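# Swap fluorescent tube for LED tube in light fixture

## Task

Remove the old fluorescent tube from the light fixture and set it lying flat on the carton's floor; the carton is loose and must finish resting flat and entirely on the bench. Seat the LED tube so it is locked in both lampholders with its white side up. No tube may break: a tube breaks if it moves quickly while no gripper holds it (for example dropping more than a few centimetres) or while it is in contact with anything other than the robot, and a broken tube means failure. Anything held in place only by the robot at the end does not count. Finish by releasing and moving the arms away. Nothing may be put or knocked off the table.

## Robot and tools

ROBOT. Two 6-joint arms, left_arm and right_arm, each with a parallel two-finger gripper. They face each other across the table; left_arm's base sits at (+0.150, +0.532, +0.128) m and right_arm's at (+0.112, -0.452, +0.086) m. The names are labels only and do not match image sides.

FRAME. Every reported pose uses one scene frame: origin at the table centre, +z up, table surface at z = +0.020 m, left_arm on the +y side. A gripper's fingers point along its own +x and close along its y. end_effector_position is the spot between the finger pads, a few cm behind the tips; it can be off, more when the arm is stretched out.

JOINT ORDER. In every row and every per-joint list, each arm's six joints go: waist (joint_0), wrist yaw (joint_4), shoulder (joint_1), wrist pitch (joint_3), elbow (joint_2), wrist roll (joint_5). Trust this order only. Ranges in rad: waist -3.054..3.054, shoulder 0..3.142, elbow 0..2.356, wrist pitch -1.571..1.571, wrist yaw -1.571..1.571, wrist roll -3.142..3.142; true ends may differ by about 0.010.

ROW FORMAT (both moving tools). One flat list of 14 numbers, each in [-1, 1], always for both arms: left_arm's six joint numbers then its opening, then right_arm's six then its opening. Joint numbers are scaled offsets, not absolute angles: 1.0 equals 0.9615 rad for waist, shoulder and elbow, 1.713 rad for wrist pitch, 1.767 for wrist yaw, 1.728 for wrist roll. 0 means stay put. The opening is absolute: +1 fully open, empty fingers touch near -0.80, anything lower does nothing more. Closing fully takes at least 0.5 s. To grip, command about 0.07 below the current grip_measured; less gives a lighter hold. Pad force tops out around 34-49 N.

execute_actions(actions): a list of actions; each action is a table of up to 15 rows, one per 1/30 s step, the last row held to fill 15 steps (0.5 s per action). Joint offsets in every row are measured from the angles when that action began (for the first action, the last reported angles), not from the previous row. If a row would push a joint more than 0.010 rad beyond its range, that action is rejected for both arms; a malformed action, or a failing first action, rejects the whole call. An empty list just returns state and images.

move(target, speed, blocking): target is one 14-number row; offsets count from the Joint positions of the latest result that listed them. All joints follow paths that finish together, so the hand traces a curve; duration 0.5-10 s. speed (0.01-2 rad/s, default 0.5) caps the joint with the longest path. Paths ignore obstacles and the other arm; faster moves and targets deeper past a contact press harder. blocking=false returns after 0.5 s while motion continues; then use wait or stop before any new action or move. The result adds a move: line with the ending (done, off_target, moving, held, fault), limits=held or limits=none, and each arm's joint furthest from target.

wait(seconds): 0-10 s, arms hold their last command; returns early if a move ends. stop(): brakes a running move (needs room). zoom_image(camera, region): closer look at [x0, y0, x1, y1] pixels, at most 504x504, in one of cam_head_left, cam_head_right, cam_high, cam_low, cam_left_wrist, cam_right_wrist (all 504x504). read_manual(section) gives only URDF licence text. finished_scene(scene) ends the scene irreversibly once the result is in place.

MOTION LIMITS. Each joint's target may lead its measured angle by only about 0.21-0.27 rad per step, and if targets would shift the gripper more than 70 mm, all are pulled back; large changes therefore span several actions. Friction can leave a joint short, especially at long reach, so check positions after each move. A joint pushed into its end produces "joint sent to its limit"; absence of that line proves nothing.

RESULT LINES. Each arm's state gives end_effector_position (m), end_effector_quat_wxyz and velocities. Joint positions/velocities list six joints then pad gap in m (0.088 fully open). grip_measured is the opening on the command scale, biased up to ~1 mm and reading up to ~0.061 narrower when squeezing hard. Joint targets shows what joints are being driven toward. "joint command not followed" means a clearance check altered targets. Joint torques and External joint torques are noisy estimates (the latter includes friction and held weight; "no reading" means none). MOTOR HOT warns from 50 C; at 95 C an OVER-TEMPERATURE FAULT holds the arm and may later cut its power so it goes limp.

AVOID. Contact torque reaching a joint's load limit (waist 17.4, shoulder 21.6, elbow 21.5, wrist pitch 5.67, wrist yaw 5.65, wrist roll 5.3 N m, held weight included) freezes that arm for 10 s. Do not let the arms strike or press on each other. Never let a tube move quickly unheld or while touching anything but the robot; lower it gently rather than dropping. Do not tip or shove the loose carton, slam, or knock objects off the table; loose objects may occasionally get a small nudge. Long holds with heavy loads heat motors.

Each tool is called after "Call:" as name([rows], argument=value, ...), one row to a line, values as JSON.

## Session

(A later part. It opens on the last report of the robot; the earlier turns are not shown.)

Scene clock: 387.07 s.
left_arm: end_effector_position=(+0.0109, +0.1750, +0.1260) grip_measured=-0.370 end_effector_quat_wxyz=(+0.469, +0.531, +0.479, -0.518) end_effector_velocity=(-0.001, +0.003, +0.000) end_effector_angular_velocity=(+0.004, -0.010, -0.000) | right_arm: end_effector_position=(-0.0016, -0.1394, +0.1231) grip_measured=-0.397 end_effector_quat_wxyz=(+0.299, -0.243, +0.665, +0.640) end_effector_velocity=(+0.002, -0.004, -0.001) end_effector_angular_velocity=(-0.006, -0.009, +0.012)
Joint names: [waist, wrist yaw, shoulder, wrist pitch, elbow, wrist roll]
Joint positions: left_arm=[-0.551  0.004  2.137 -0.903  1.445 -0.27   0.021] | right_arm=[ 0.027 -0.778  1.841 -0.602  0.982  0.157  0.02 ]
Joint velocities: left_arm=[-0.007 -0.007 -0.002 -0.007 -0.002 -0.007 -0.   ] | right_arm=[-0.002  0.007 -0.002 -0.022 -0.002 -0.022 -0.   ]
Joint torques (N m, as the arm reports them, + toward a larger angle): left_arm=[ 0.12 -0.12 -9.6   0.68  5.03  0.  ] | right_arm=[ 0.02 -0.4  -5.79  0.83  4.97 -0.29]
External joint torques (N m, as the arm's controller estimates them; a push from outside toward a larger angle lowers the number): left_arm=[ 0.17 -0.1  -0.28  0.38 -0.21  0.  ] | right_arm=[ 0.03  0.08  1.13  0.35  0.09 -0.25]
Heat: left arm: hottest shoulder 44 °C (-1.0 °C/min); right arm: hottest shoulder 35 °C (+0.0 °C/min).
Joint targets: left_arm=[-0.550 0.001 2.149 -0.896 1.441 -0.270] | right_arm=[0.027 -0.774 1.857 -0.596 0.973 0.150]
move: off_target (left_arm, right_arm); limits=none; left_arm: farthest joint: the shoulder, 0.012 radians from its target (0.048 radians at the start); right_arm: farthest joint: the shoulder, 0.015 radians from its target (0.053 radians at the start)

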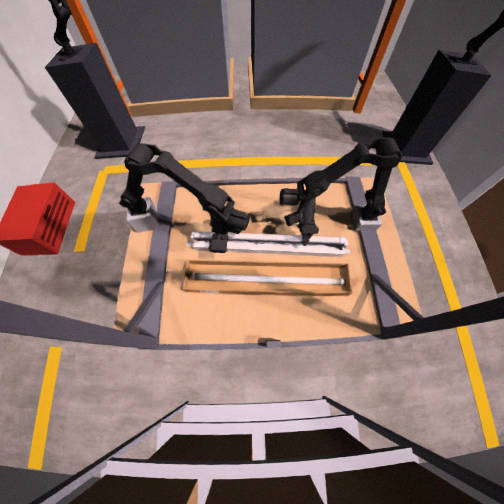

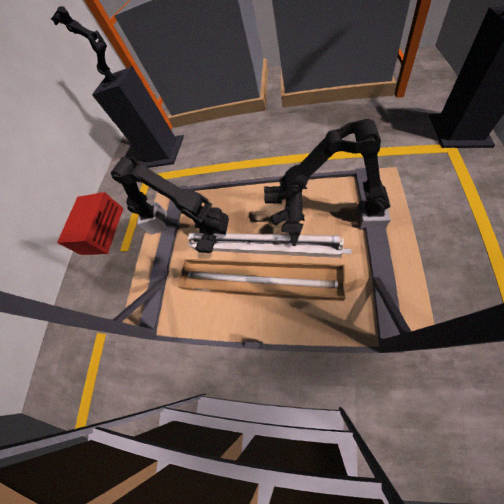

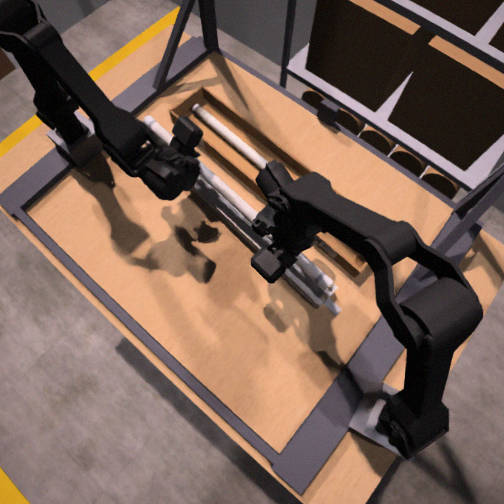

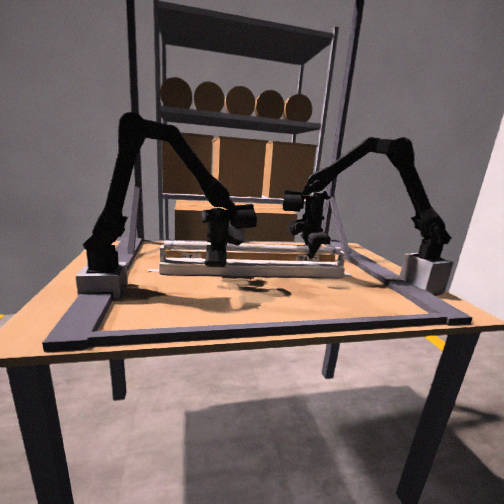

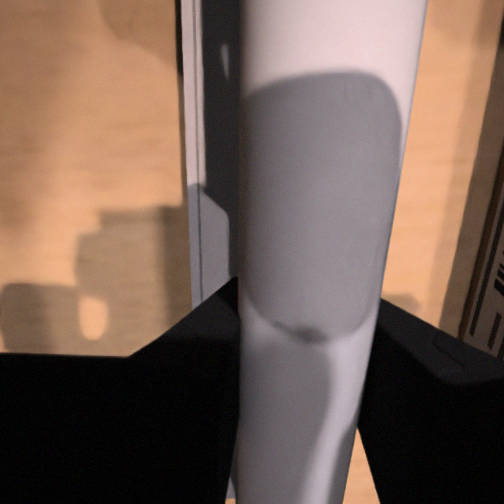

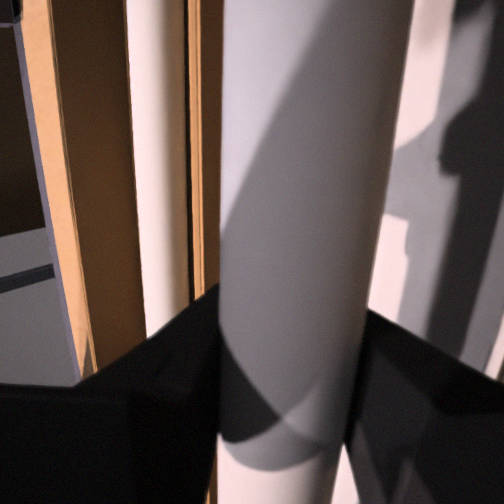

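Call:
move(target=[0,0,0,0,0,0,-0.45,0.018,0,0.006,0,0,0,-0.5], speed=0.03)

Call:
move(target=[0,0,0.024,0.015,-0.02,0,-0.45,0,0,0.045,0.03,-0.028,0,-0.5], speed=0.04)

Call:
zoom_image(camera="cam_low", region=[140,210,360,290])

Call:
zoom_image(camera="cam_head_left", region=[310,220,370,265])

Scene clock: 399.53 s.
left_arm: end_effector_position=(+0.0103, +0.1752, +0.1258) grip_measured=-0.370 end_effector_quat_wxyz=(+0.468, +0.531, +0.480, -0.518) end_effector_velocity=(-0.000, -0.001, +0.000) end_effector_angular_velocity=(-0.010, -0.004, +0.005) | right_arm: end_effector_position=(-0.0027, -0.1398, +0.1228) grip_measured=-0.397 end_effector_quat_wxyz=(+0.299, -0.244, +0.665, +0.639) end_effector_velocity=(-0.002, -0.001, -0.000) end_effector_angular_velocity=(+0.018, +0.006, +0.019)
Joint names: [waist, wrist yaw, shoulder, wrist pitch, elbow, wrist roll]
Joint positions: left_arm=[-0.552  0.006  2.137 -0.903  1.445 -0.27   0.021] | right_arm=[ 0.031 -0.776  1.841 -0.601  0.982  0.161  0.02 ]
Joint velocities: left_arm=[-0.002 -0.007 -0.002  0.007 -0.002 -0.007 -0.   ] | right_arm=[ 0.002 -0.007 -0.002  0.007 -0.007 -0.022  0.   ]
Joint torques (N m, as the arm reports them, + toward a larger angle): left_arm=[  0.05  -0.08 -11.3    0.27   5.48   0.  ] | right_arm=[ 1.08 -0.68 -7.09  0.4   6.15 -0.19]
External joint torques (N m, as the arm's controller estimates them; a push from outside toward a larger angle lowers the number): left_arm=[ 0.05 -0.06 -1.98 -0.03  0.24  0.  ] | right_arm=[ 1.03 -0.2  -0.17 -0.09  1.25 -0.15]
Heat: left arm: hottest shoulder 43 °C (-3.0 °C/min); right arm: hottest shoulder 34 °C (-1.0 °C/min).
Joint targets: left_arm=[-0.551 0.004 2.137 -0.903 1.445 -0.270] | right_arm=[0.045 -0.778 1.847 -0.602 0.982 0.157]
move: off_target (right_arm); limits=none; left_arm: farthest joint: the wrist yaw, 0.002 radians from its target (0.000 radians at the start); right_arm: farthest joint: the waist, 0.013 radians from its target (0.017 radians at the start)

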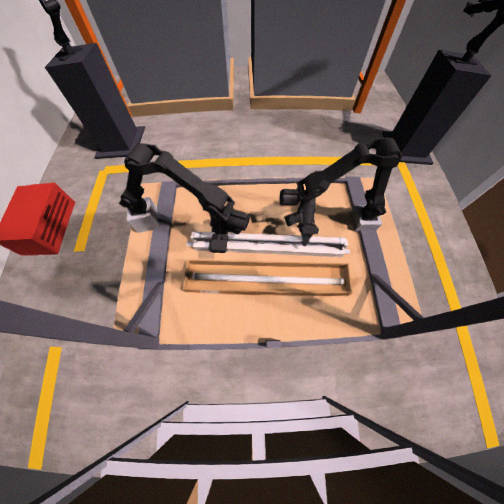

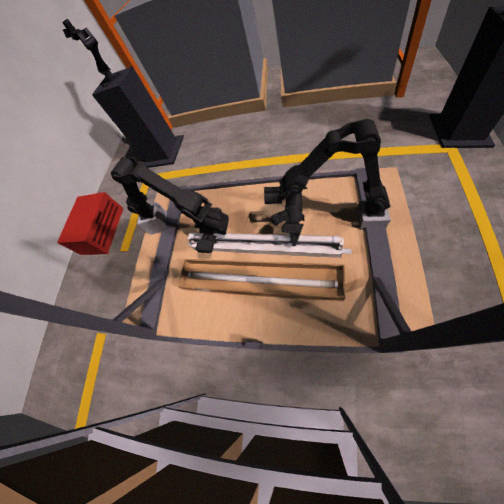

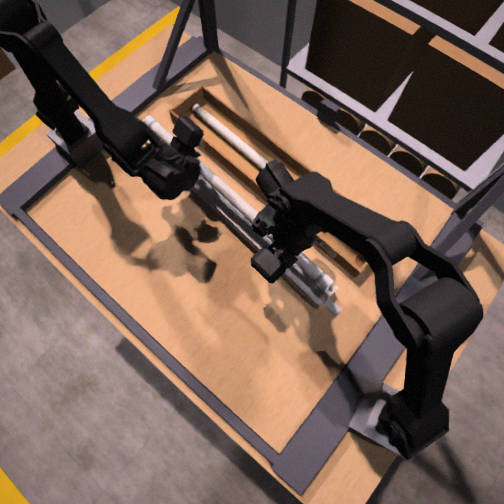

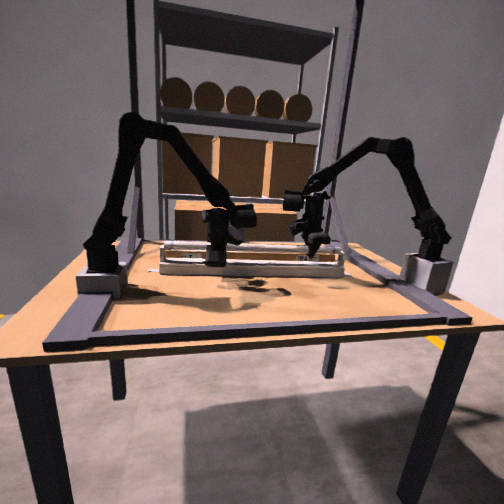

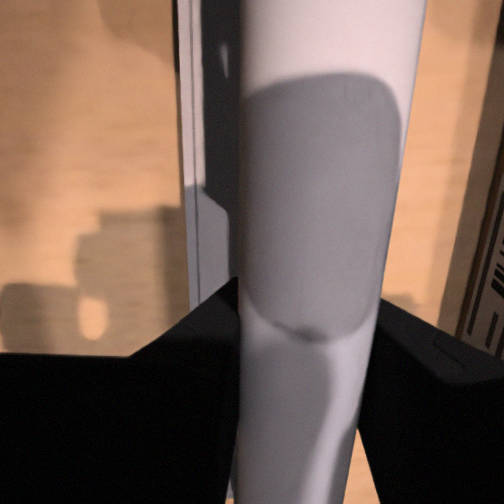

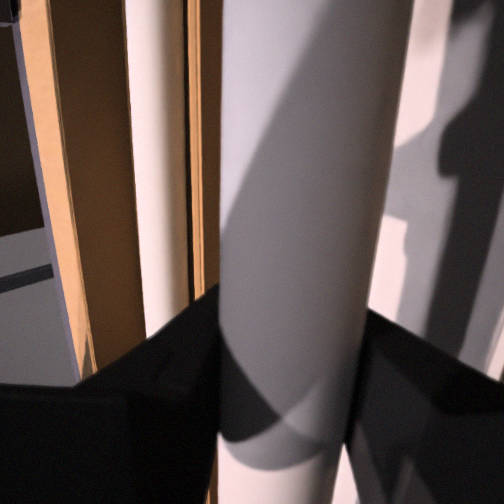

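Scene clock: 401.27 s.
left_arm: end_effector_position=(+0.0109, +0.1752, +0.1193) grip_measured=-0.370 end_effector_quat_wxyz=(+0.468, +0.531, +0.480, -0.518) end_effector_velocity=(+0.004, +0.004, +0.000) end_effector_angular_velocity=(+0.012, -0.029, +0.019) | right_arm: end_effector_position=(-0.0036, -0.1389, +0.1111) grip_measured=-0.397 end_effector_quat_wxyz=(+0.298, -0.243, +0.665, +0.640) end_effector_velocity=(+0.000, -0.001, +0.002) end_effector_angular_velocity=(+0.002, +0.007, +0.004)
Joint names: [waist, wrist yaw, shoulder, wrist pitch, elbow, wrist roll]
Joint positions: left_arm=[-0.551  0.006  2.147 -0.88   1.432 -0.269  0.021] | right_arm=[ 0.033 -0.778  1.872 -0.55   0.964  0.166  0.02 ]
Joint velocities: left_arm=[-0.002 -0.022 -0.002 -0.022 -0.002 -0.022 -0.   ] | right_arm=[-0.002 -0.007 -0.007 -0.007 -0.002 -0.007 -0.   ]
Joint torques (N m, as the arm reports them, + toward a larger angle): left_arm=[-0.19 -0.01 -9.55  0.43  4.58 -0.05] | right_arm=[-0.06 -0.43 -6.33  0.44  4.74 -0.23]
External joint torques (N m, as the arm's controller estimates them; a push from outside toward a larger angle lowers the number): left_arm=[-0.18  0.01 -0.23  0.14 -0.58 -0.05] | right_arm=[-0.06  0.06  0.73 -0.07 -0.07 -0.19]
Heat: left arm: hottest shoulder 43 °C (-3.0 °C/min); right arm: hottest shoulder 34 °C (-1.0 °C/min).
Joint targets: left_arm=[-0.552 0.006 2.160 -0.877 1.426 -0.270] | right_arm=[0.031 -0.775 1.885 -0.550 0.955 0.161]
move: off_target (left_arm, right_arm); limits=none; left_arm: farthest joint: the shoulder, 0.013 radians from its target (0.023 radians at the start); right_arm: farthest joint: the shoulder, 0.012 radians from its target (0.043 radians at the start)

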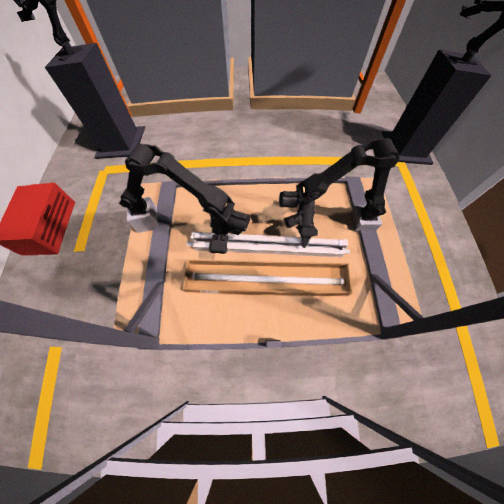

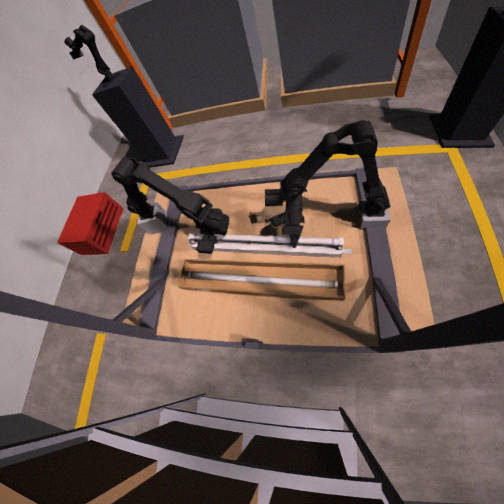

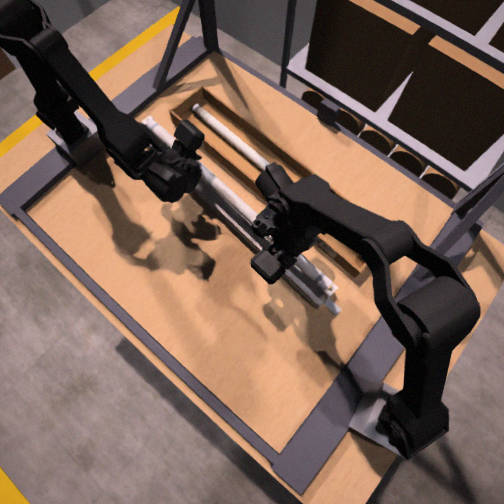

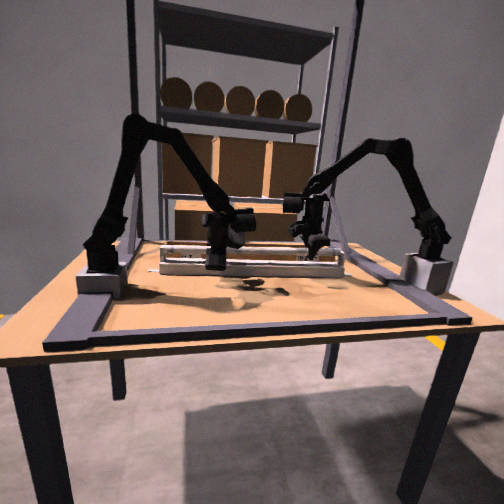

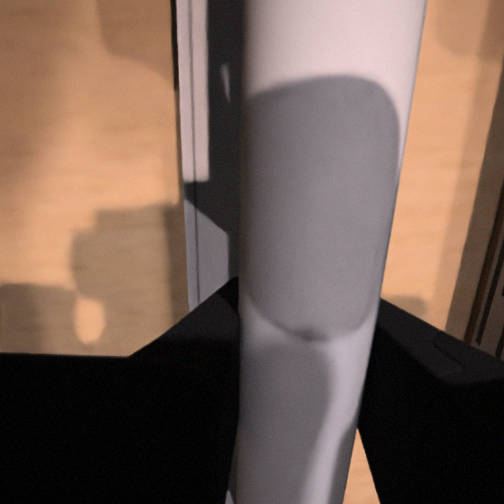

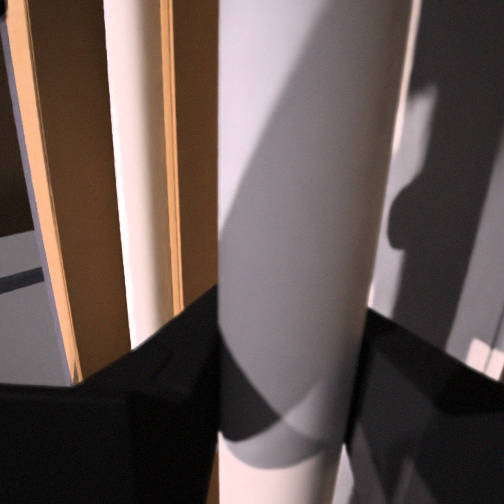

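Region (140, 210, 360, 290) of cam_low's 504x504 image, scaled by 2.291, with more detail than that image has; it fills the top 183 rows of this view, and the rest is white.

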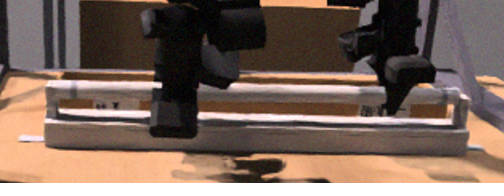

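Region (310, 220, 370, 265) of cam_head_left's 504x504 image, scaled by 8.400, with more detail than that image has; it fills the top 378 rows of this view, and the rest is white.

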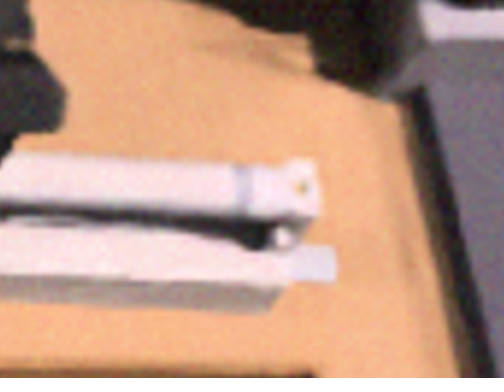

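Both in. Finish descent.

Call:
move(target=[0,0,0.034,0.028,-0.03,0,-0.45,0,0,0.042,0.025,-0.024,0,-0.5], speed=0.04)

Call:
zoom_image(camera="cam_low", region=[140,210,360,290])

Scene clock: 406.10 s.
left_arm: end_effector_position=(+0.0114, +0.1754, +0.1077) grip_measured=-0.370 end_effector_quat_wxyz=(+0.469, +0.530, +0.479, -0.519) end_effector_velocity=(+0.005, +0.006, -0.001) end_effector_angular_velocity=(+0.017, -0.030, +0.004) | right_arm: end_effector_position=(-0.0034, -0.1386, +0.1012) grip_measured=-0.397 end_effector_quat_wxyz=(+0.299, -0.242, +0.666, +0.639) end_effector_velocity=(+0.002, -0.001, -0.001) end_effector_angular_velocity=(+0.008, -0.008, +0.002)
Joint names: [waist, wrist yaw, shoulder, wrist pitch, elbow, wrist roll]
Joint positions: left_arm=[-0.55   0.006  2.165 -0.837  1.41  -0.267  0.021] | right_arm=[ 0.032 -0.779  1.898 -0.508  0.95   0.169  0.02 ]
Joint velocities: left_arm=[-0.002 -0.022 -0.002 -0.022 -0.007 -0.007 -0.   ] | right_arm=[-0.002  0.007 -0.002  0.007 -0.007 -0.007  0.   ]
Joint torques (N m, as the arm reports them, + toward a larger angle): left_arm=[-0.17 -0.02 -9.27  0.56  4.51 -0.07] | right_arm=[-0.02 -0.51 -6.02  0.58  4.67 -0.16]
External joint torques (N m, as the arm's controller estimates them; a push from outside toward a larger angle lowers the number): left_arm=[-0.18  0.    0.06  0.28 -0.53 -0.07] | right_arm=[-0.02 -0.03  1.01  0.08  0.09 -0.12]
Heat: left arm: hottest shoulder 43 °C (-4.0 °C/min); right arm: hottest shoulder 34 °C (-1.0 °C/min).
Joint targets: left_arm=[-0.551 0.006 2.180 -0.832 1.403 -0.269] | right_arm=[0.033 -0.778 1.913 -0.507 0.941 0.166]
move: off_target (left_arm, right_arm); limits=none; left_arm: farthest joint: the shoulder, 0.015 radians from its target (0.033 radians at the start); right_arm: farthest joint: the shoulder, 0.014 radians from its target (0.040 radians at the start)

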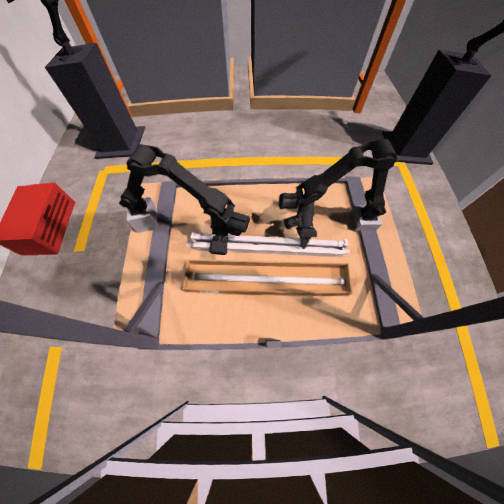

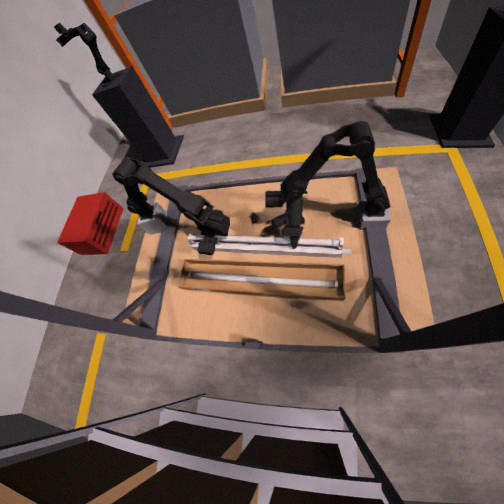

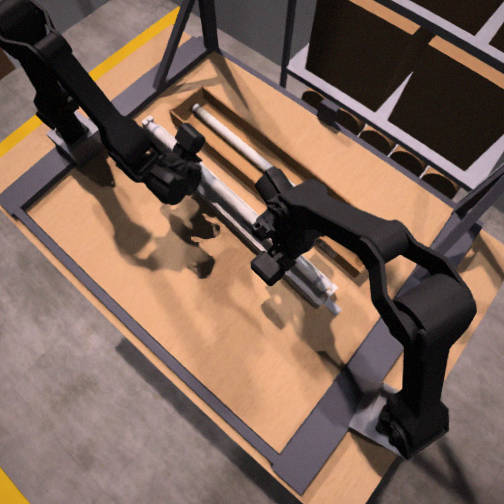

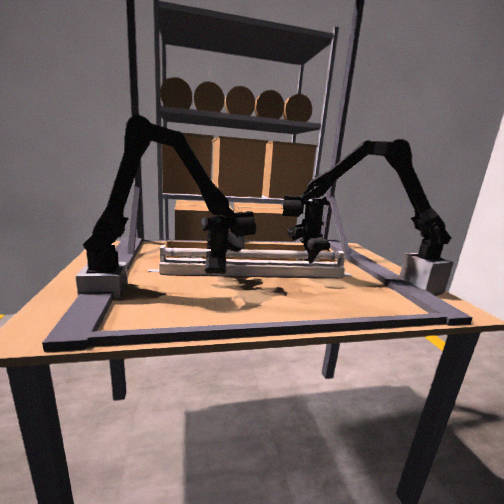

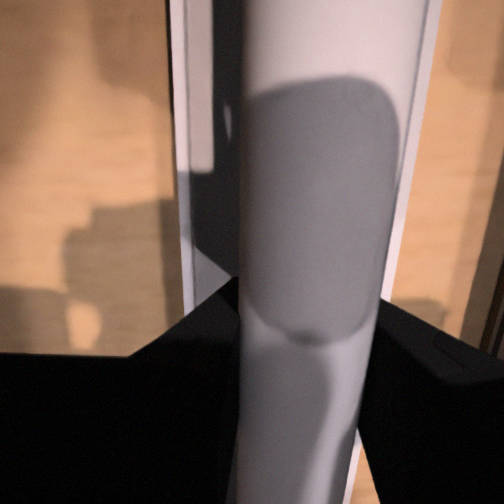

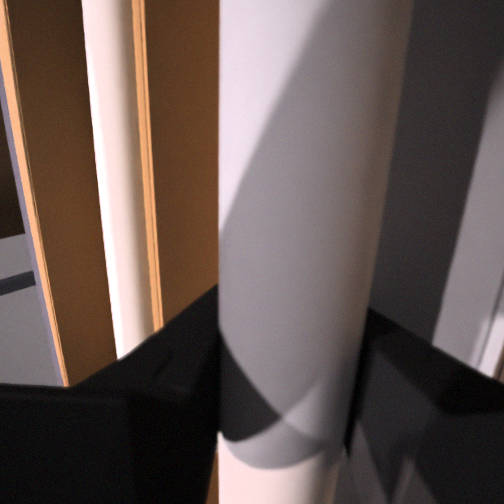

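Region (140, 210, 360, 290) of cam_low's 504x504 image, scaled by 2.291, with more detail than that image has; it fills the top 183 rows of this view, and the rest is white.

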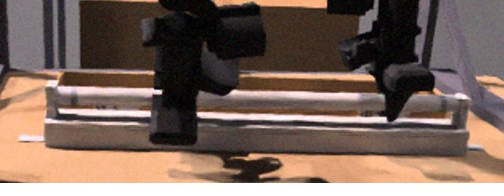

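Call:
move(target=[0,0,0.024,0.008,-0.012,0,-0.45,0,0,0.02,0.004,-0.012,0,-0.5], speed=0.04)

Call:
move(target=[0,0,0,0,0,0,0.3,0,0,0,0,0,0,-0.5])

Call:
move(target=[0,0,0,0,0,0,0.3,0.174,0.23,-0.066,-0.095,0.122,0.082,-0.5], speed=0.25)

Call:
move(target=[0,0,0,0,0,0,0.3,0.195,0.216,0.091,-0.12,0.18,0.097,-0.5], speed=0.25)

Scene clock: 414.87 s.
left_arm: end_effector_position=(+0.0113, +0.1754, +0.1036) grip_measured=-0.370 end_effector_quat_wxyz=(+0.468, +0.531, +0.479, -0.519) end_effector_velocity=(+0.001, +0.002, +0.000) end_effector_angular_velocity=(+0.004, -0.009, -0.010) | right_arm: end_effector_position=(-0.0034, -0.1385, +0.0998) grip_measured=-0.397 end_effector_quat_wxyz=(+0.299, -0.242, +0.667, +0.638) end_effector_velocity=(+0.002, -0.002, -0.002) end_effector_angular_velocity=(-0.007, -0.008, +0.002)
Joint names: [waist, wrist yaw, shoulder, wrist pitch, elbow, wrist roll]
Joint positions: left_arm=[-0.55   0.006  2.174 -0.825  1.406 -0.266  0.021] | right_arm=[ 0.032 -0.779  1.902 -0.503  0.948  0.172  0.02 ]
Joint velocities: left_arm=[-0.002 -0.007 -0.002 -0.007 -0.002  0.007 -0.   ] | right_arm=[-0.002  0.007  0.002 -0.007 -0.002 -0.007 -0.   ]
Joint torques (N m, as the arm reports them, + toward a larger angle): left_arm=[-0.04 -0.01 -9.43  0.4   4.37 -0.04] | right_arm=[ 0.04 -0.52 -6.13  0.51  4.42 -0.14]
External joint torques (N m, as the arm's controller estimates them; a push from outside toward a larger angle lowers the number): left_arm=[ 0.02  0.01 -0.1   0.1  -0.66 -0.04] | right_arm=[ 0.04 -0.04  0.9   0.01 -0.16 -0.1 ]
Heat: left arm: hottest shoulder 42 °C (-5.0 °C/min); right arm: hottest shoulder 34 °C (-2.0 °C/min).
Joint targets: left_arm=[-0.550 0.006 2.188 -0.823 1.398 -0.267] | right_arm=[0.033 -0.779 1.917 -0.501 0.939 0.169]
move: off_target (left_arm, right_arm); limits=none; left_arm: farthest joint: the shoulder, 0.014 radians from its target (0.023 radians at the start); right_arm: farthest joint: the shoulder, 0.015 radians from its target (0.019 radians at the start)

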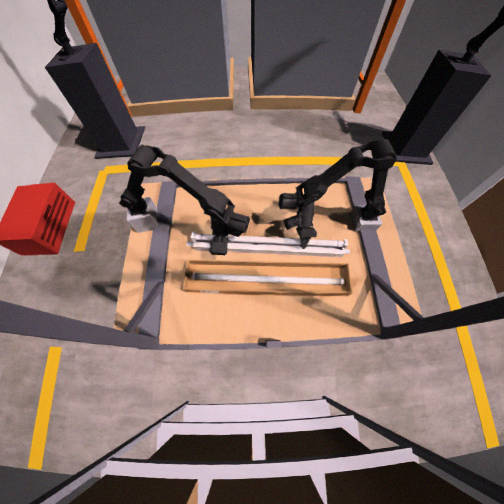

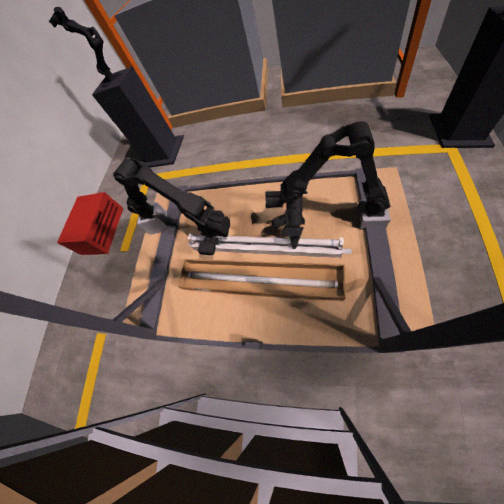

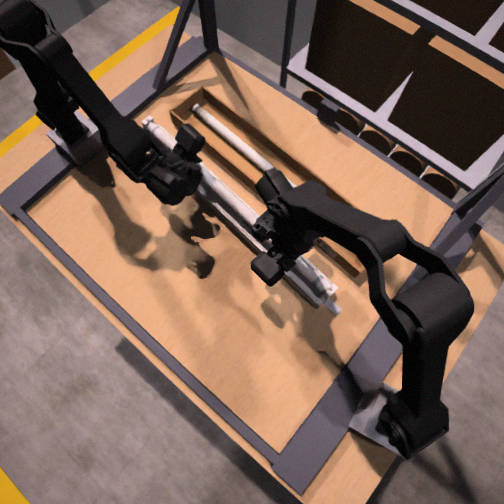

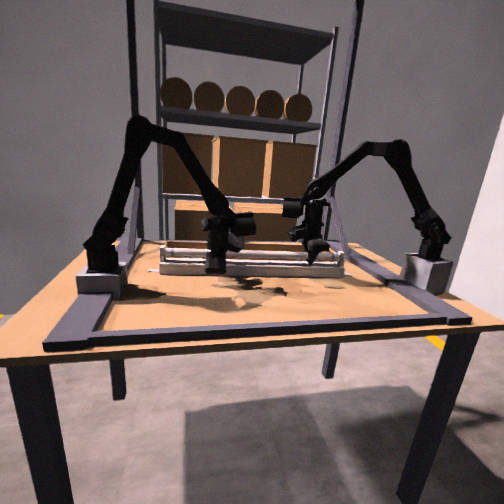

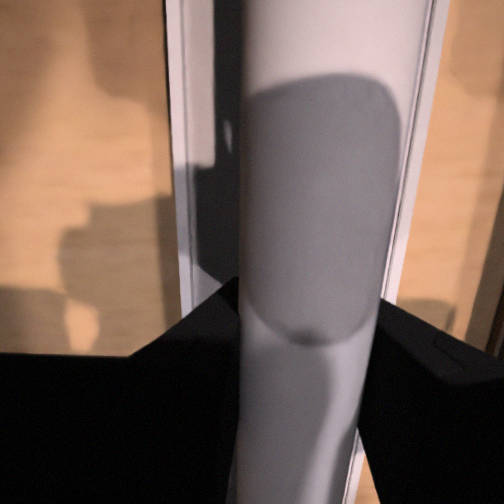

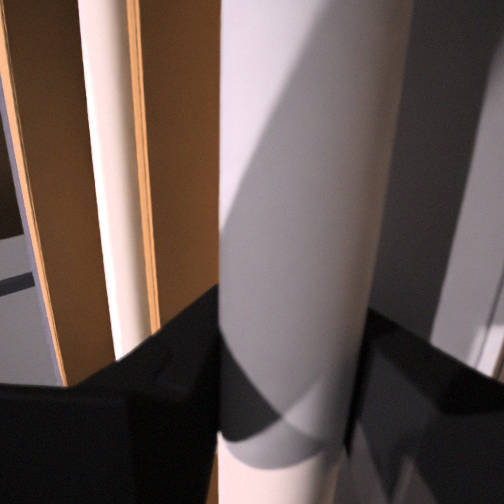

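Scene clock: 415.57 s.
left_arm: end_effector_position=(+0.0113, +0.1754, +0.1036) grip_measured=+0.295 end_effector_quat_wxyz=(+0.468, +0.531, +0.479, -0.519) end_effector_velocity=(+0.001, +0.002, +0.000) end_effector_angular_velocity=(+0.004, -0.010, +0.005) | right_arm: end_effector_position=(-0.0034, -0.1385, +0.0998) grip_measured=-0.397 end_effector_quat_wxyz=(+0.299, -0.241, +0.668, +0.638) end_effector_velocity=(-0.003, -0.002, +0.002) end_effector_angular_velocity=(-0.013, +0.022, -0.000)
Joint names: [waist, wrist yaw, shoulder, wrist pitch, elbow, wrist roll]
Joint positions: left_arm=[-0.55   0.006  2.174 -0.825  1.406 -0.266  0.053] | right_arm=[ 0.032 -0.779  1.902 -0.503  0.948  0.173  0.02 ]
Joint velocities: left_arm=[-0.002 -0.007 -0.002 -0.007 -0.002 -0.007  0.   ] | right_arm=[ 0.002 -0.022 -0.002 -0.007 -0.002  0.007 -0.   ]
Joint torques (N m, as the arm reports them, + toward a larger angle): left_arm=[ -0.04  -0.01 -11.34   0.28   5.24   0.  ] | right_arm=[-0.02 -0.49 -7.65  0.48  5.66 -0.1 ]
External joint torques (N m, as the arm's controller estimates them; a push from outside toward a larger angle lowers the number): left_arm=[-0.05  0.02 -1.98 -0.02  0.21  0.  ] | right_arm=[-0.03 -0.01 -0.61 -0.01  1.07 -0.06]
Heat: left arm: hottest shoulder 42 °C (-5.0 °C/min); right arm: hottest shoulder 34 °C (-2.0 °C/min).
Joint targets: left_arm=[-0.550 0.006 2.174 -0.825 1.406 -0.266] | right_arm=[0.032 -0.778 1.902 -0.503 0.948 0.172]
move: done; limits=none; left_arm: farthest joint: the waist, 0.000 radians from its target (0.000 radians at the start); right_arm: farthest joint: the wrist roll, 0.001 radians from its target (0.000 radians at the start)

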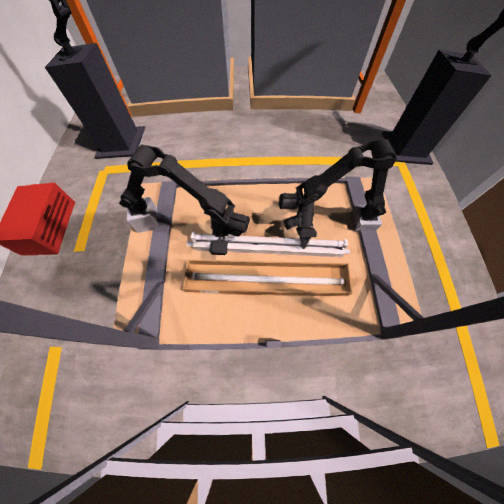

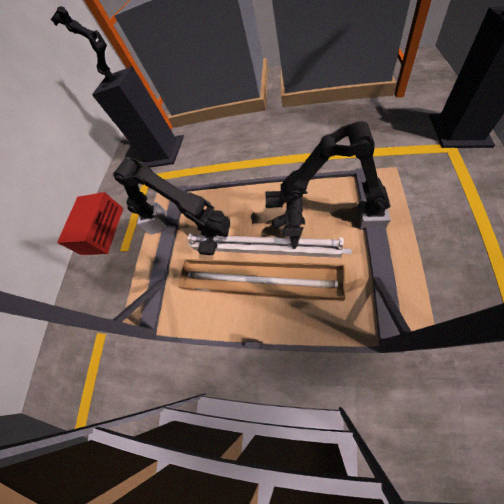

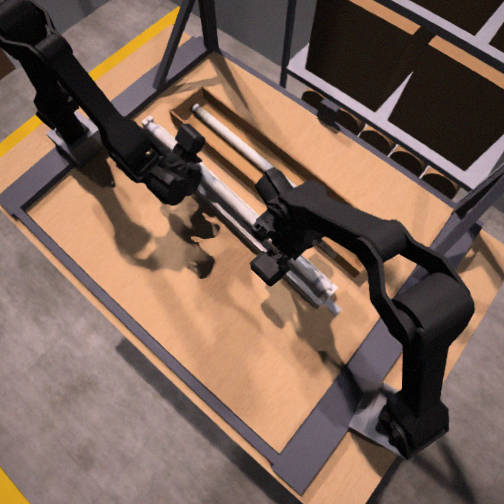

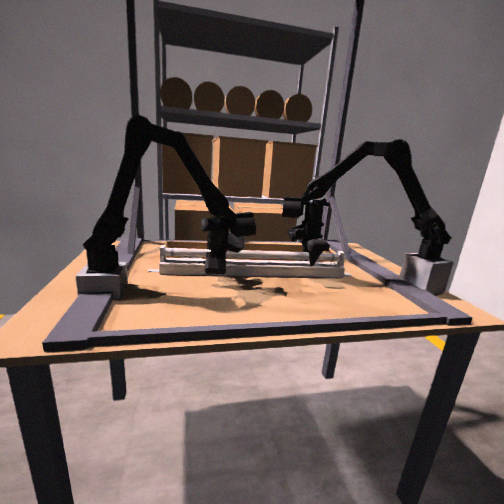

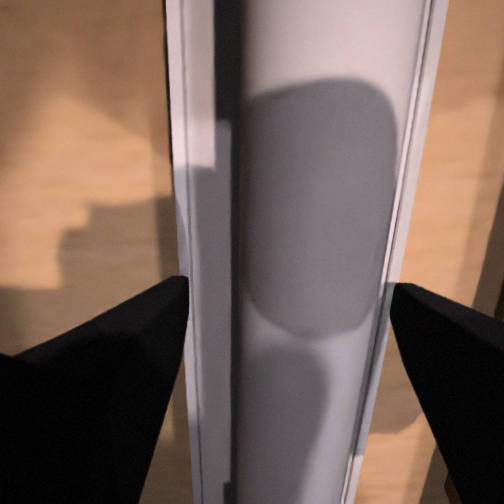

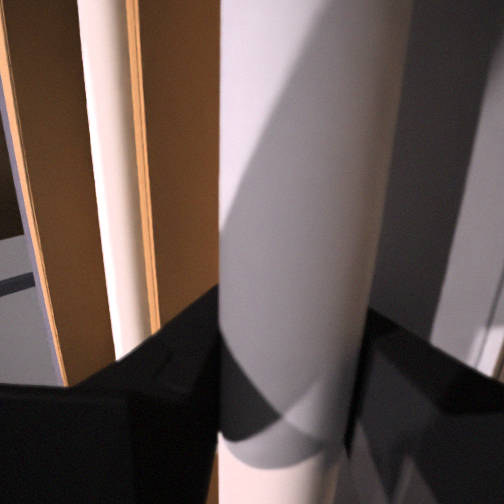

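Scene clock: 417.73 s.
left_arm: end_effector_position=(+0.0113, +0.1754, +0.1036) grip_measured=+0.297 end_effector_quat_wxyz=(+0.468, +0.531, +0.479, -0.519) end_effector_velocity=(+0.002, +0.005, +0.000) end_effector_angular_velocity=(+0.013, -0.029, -0.000) | right_arm: end_effector_position=(-0.0064, -0.1376, +0.1030) grip_measured=-0.397 end_effector_quat_wxyz=(+0.420, -0.364, +0.610, +0.565) end_effector_velocity=(-0.004, -0.001, +0.003) end_effector_angular_velocity=(-0.007, +0.035, +0.008)
Joint names: [waist, wrist yaw, shoulder, wrist pitch, elbow, wrist roll]
Joint positions: left_arm=[-0.55   0.006  2.174 -0.825  1.406 -0.266  0.054] | right_arm=[ 0.196 -0.378  1.854 -0.663  1.057  0.317  0.02 ]
Joint velocities: left_arm=[-0.007 -0.022 -0.002 -0.022 -0.002 -0.007 -0.   ] | right_arm=[-0.002 -0.037 -0.002 -0.007  0.002 -0.007 -0.   ]
Joint torques (N m, as the arm reports them, + toward a larger angle): left_arm=[ -0.04   0.   -11.33   0.28   5.26   0.  ] | right_arm=[ 0.4  -0.05 -9.5   0.3   7.34 -0.08]
External joint torques (N m, as the arm's controller estimates them; a push from outside toward a larger angle lowers the number): left_arm=[ 0.02  0.01 -1.92 -0.02  0.21  0.  ] | right_arm=[ 0.38  0.2  -2.25 -0.22  2.22 -0.06]
Heat: left arm: hottest shoulder 42 °C (-4.0 °C/min); right arm: hottest shoulder 34 °C (-2.0 °C/min).
Joint targets: left_arm=[-0.550 0.006 2.174 -0.825 1.406 -0.266] | right_arm=[0.200 -0.373 1.839 -0.665 1.066 0.315]
move: off_target (right_arm); limits=none; left_arm: farthest joint: the waist, 0.000 radians from its target (0.000 radians at the start); right_arm: farthest joint: the shoulder, 0.015 radians from its target (0.064 radians at the start)

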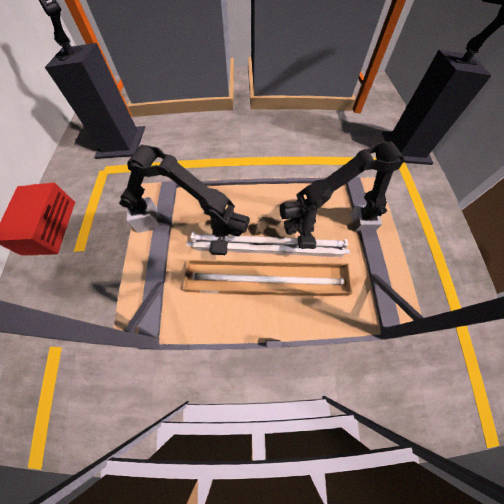

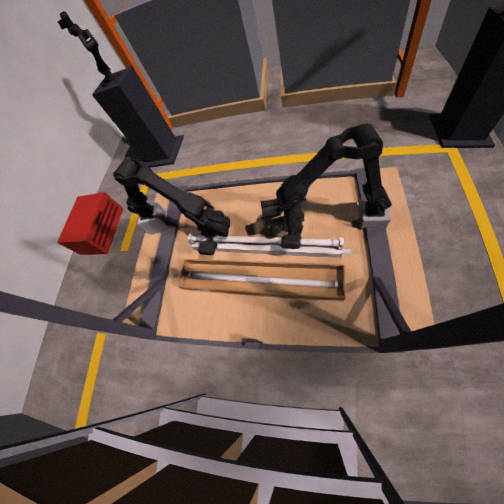

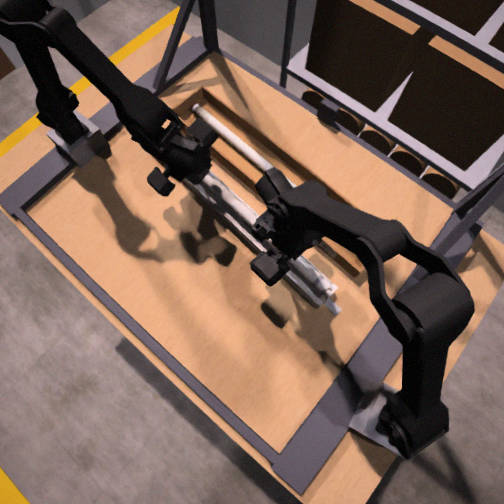

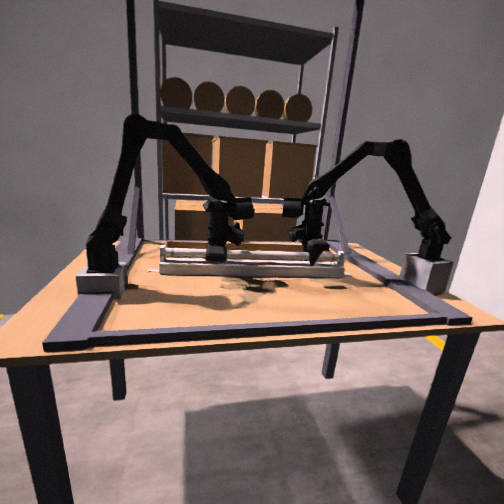

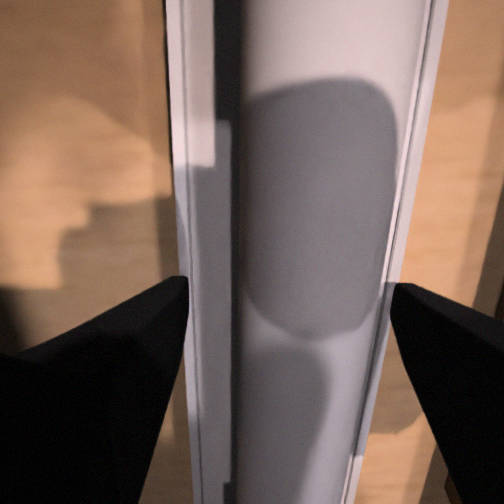

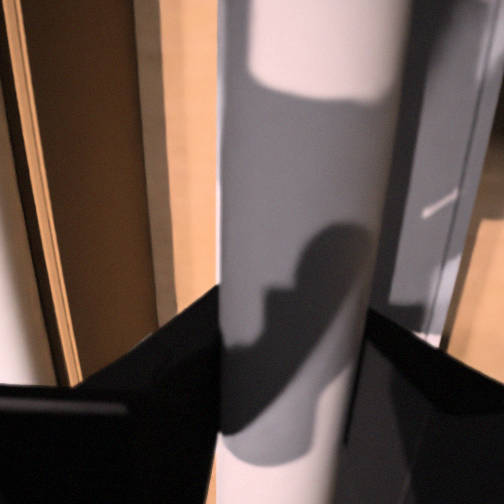

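Scene clock: 419.80 s.
left_arm: end_effector_position=(+0.0113, +0.1754, +0.1036) grip_measured=+0.297 end_effector_quat_wxyz=(+0.468, +0.531, +0.479, -0.519) end_effector_velocity=(-0.000, +0.004, -0.001) end_effector_angular_velocity=(+0.009, -0.011, -0.000) | right_arm: end_effector_position=(-0.0109, -0.1377, +0.1047) grip_measured=-0.397 end_effector_quat_wxyz=(+0.528, -0.472, +0.527, +0.470) end_effector_velocity=(-0.001, -0.003, +0.000) end_effector_angular_velocity=(-0.010, +0.004, +0.010)
Joint names: [waist, wrist yaw, shoulder, wrist pitch, elbow, wrist roll]
Joint positions: left_arm=[-0.55   0.006  2.174 -0.825  1.406 -0.266  0.054] | right_arm=[ 0.376  0.003  1.928 -0.866  1.221  0.487  0.02 ]
Joint velocities: left_arm=[-0.007 -0.007 -0.002 -0.007 -0.007 -0.007 -0.   ] | right_arm=[ 0.002 -0.007 -0.002 -0.007 -0.002 -0.007 -0.   ]
Joint torques (N m, as the arm reports them, + toward a larger angle): left_arm=[ -0.05  -0.01 -11.33   0.28   5.25   0.  ] | right_arm=[ 0.74  0.09 -7.    0.12  7.46 -0.08]
External joint torques (N m, as the arm's controller estimates them; a push from outside toward a larger angle lowers the number): left_arm=[ 0.    0.01 -2.    0.    0.26  0.  ] | right_arm=[ 0.73  0.07  0.79 -0.2   2.31 -0.08]
Heat: left arm: hottest shoulder 42 °C (-4.0 °C/min); right arm: hottest shoulder 34 °C (-2.0 °C/min).
Joint targets: left_arm=[-0.550 0.006 2.174 -0.825 1.406 -0.266] | right_arm=[0.383 0.004 1.941 -0.868 1.230 0.485]
move: off_target (right_arm); limits=none; left_arm: farthest joint: the waist, 0.000 radians from its target (0.000 radians at the start); right_arm: farthest joint: the shoulder, 0.013 radians from its target (0.088 radians at the start)

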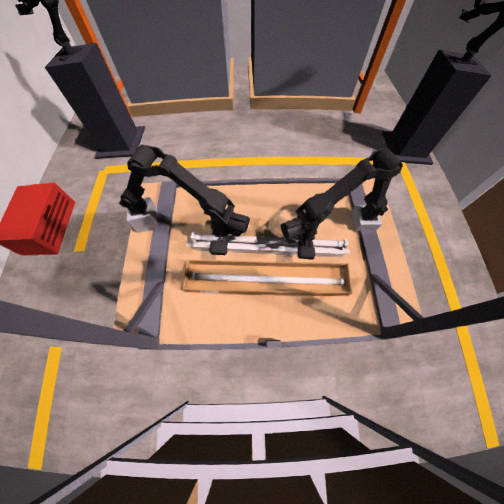

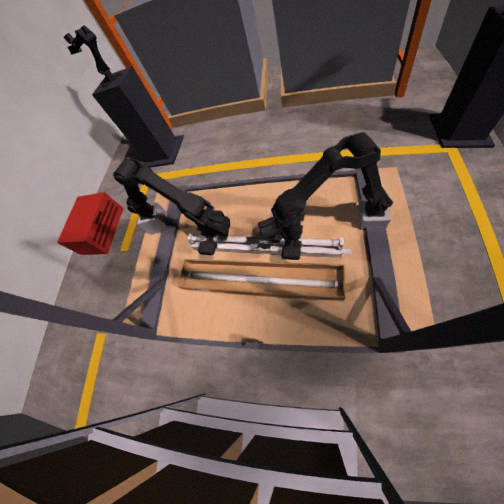

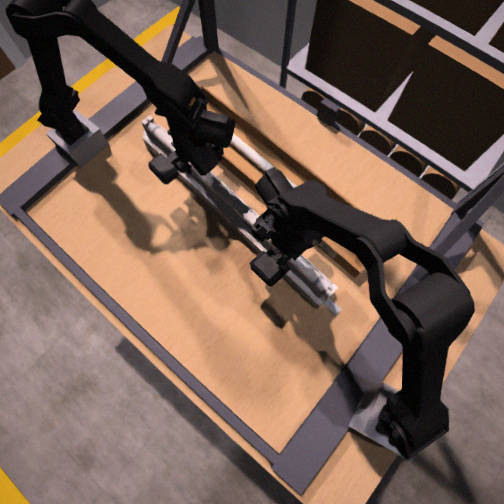

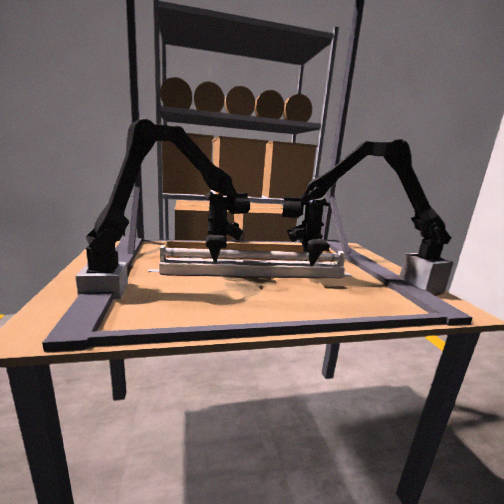

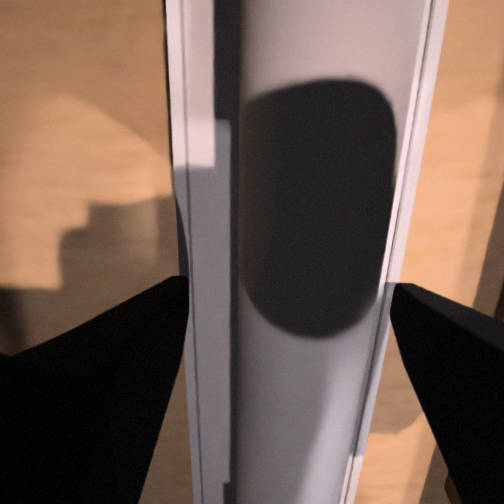

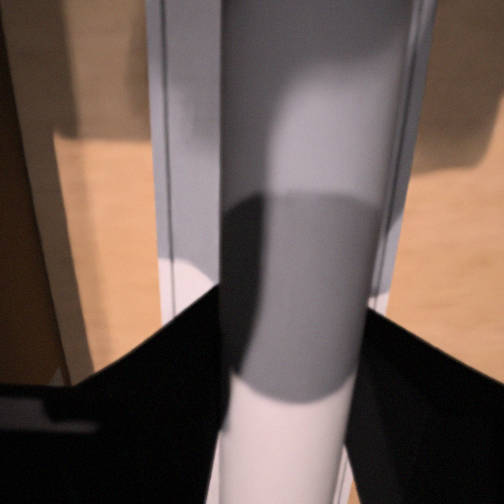

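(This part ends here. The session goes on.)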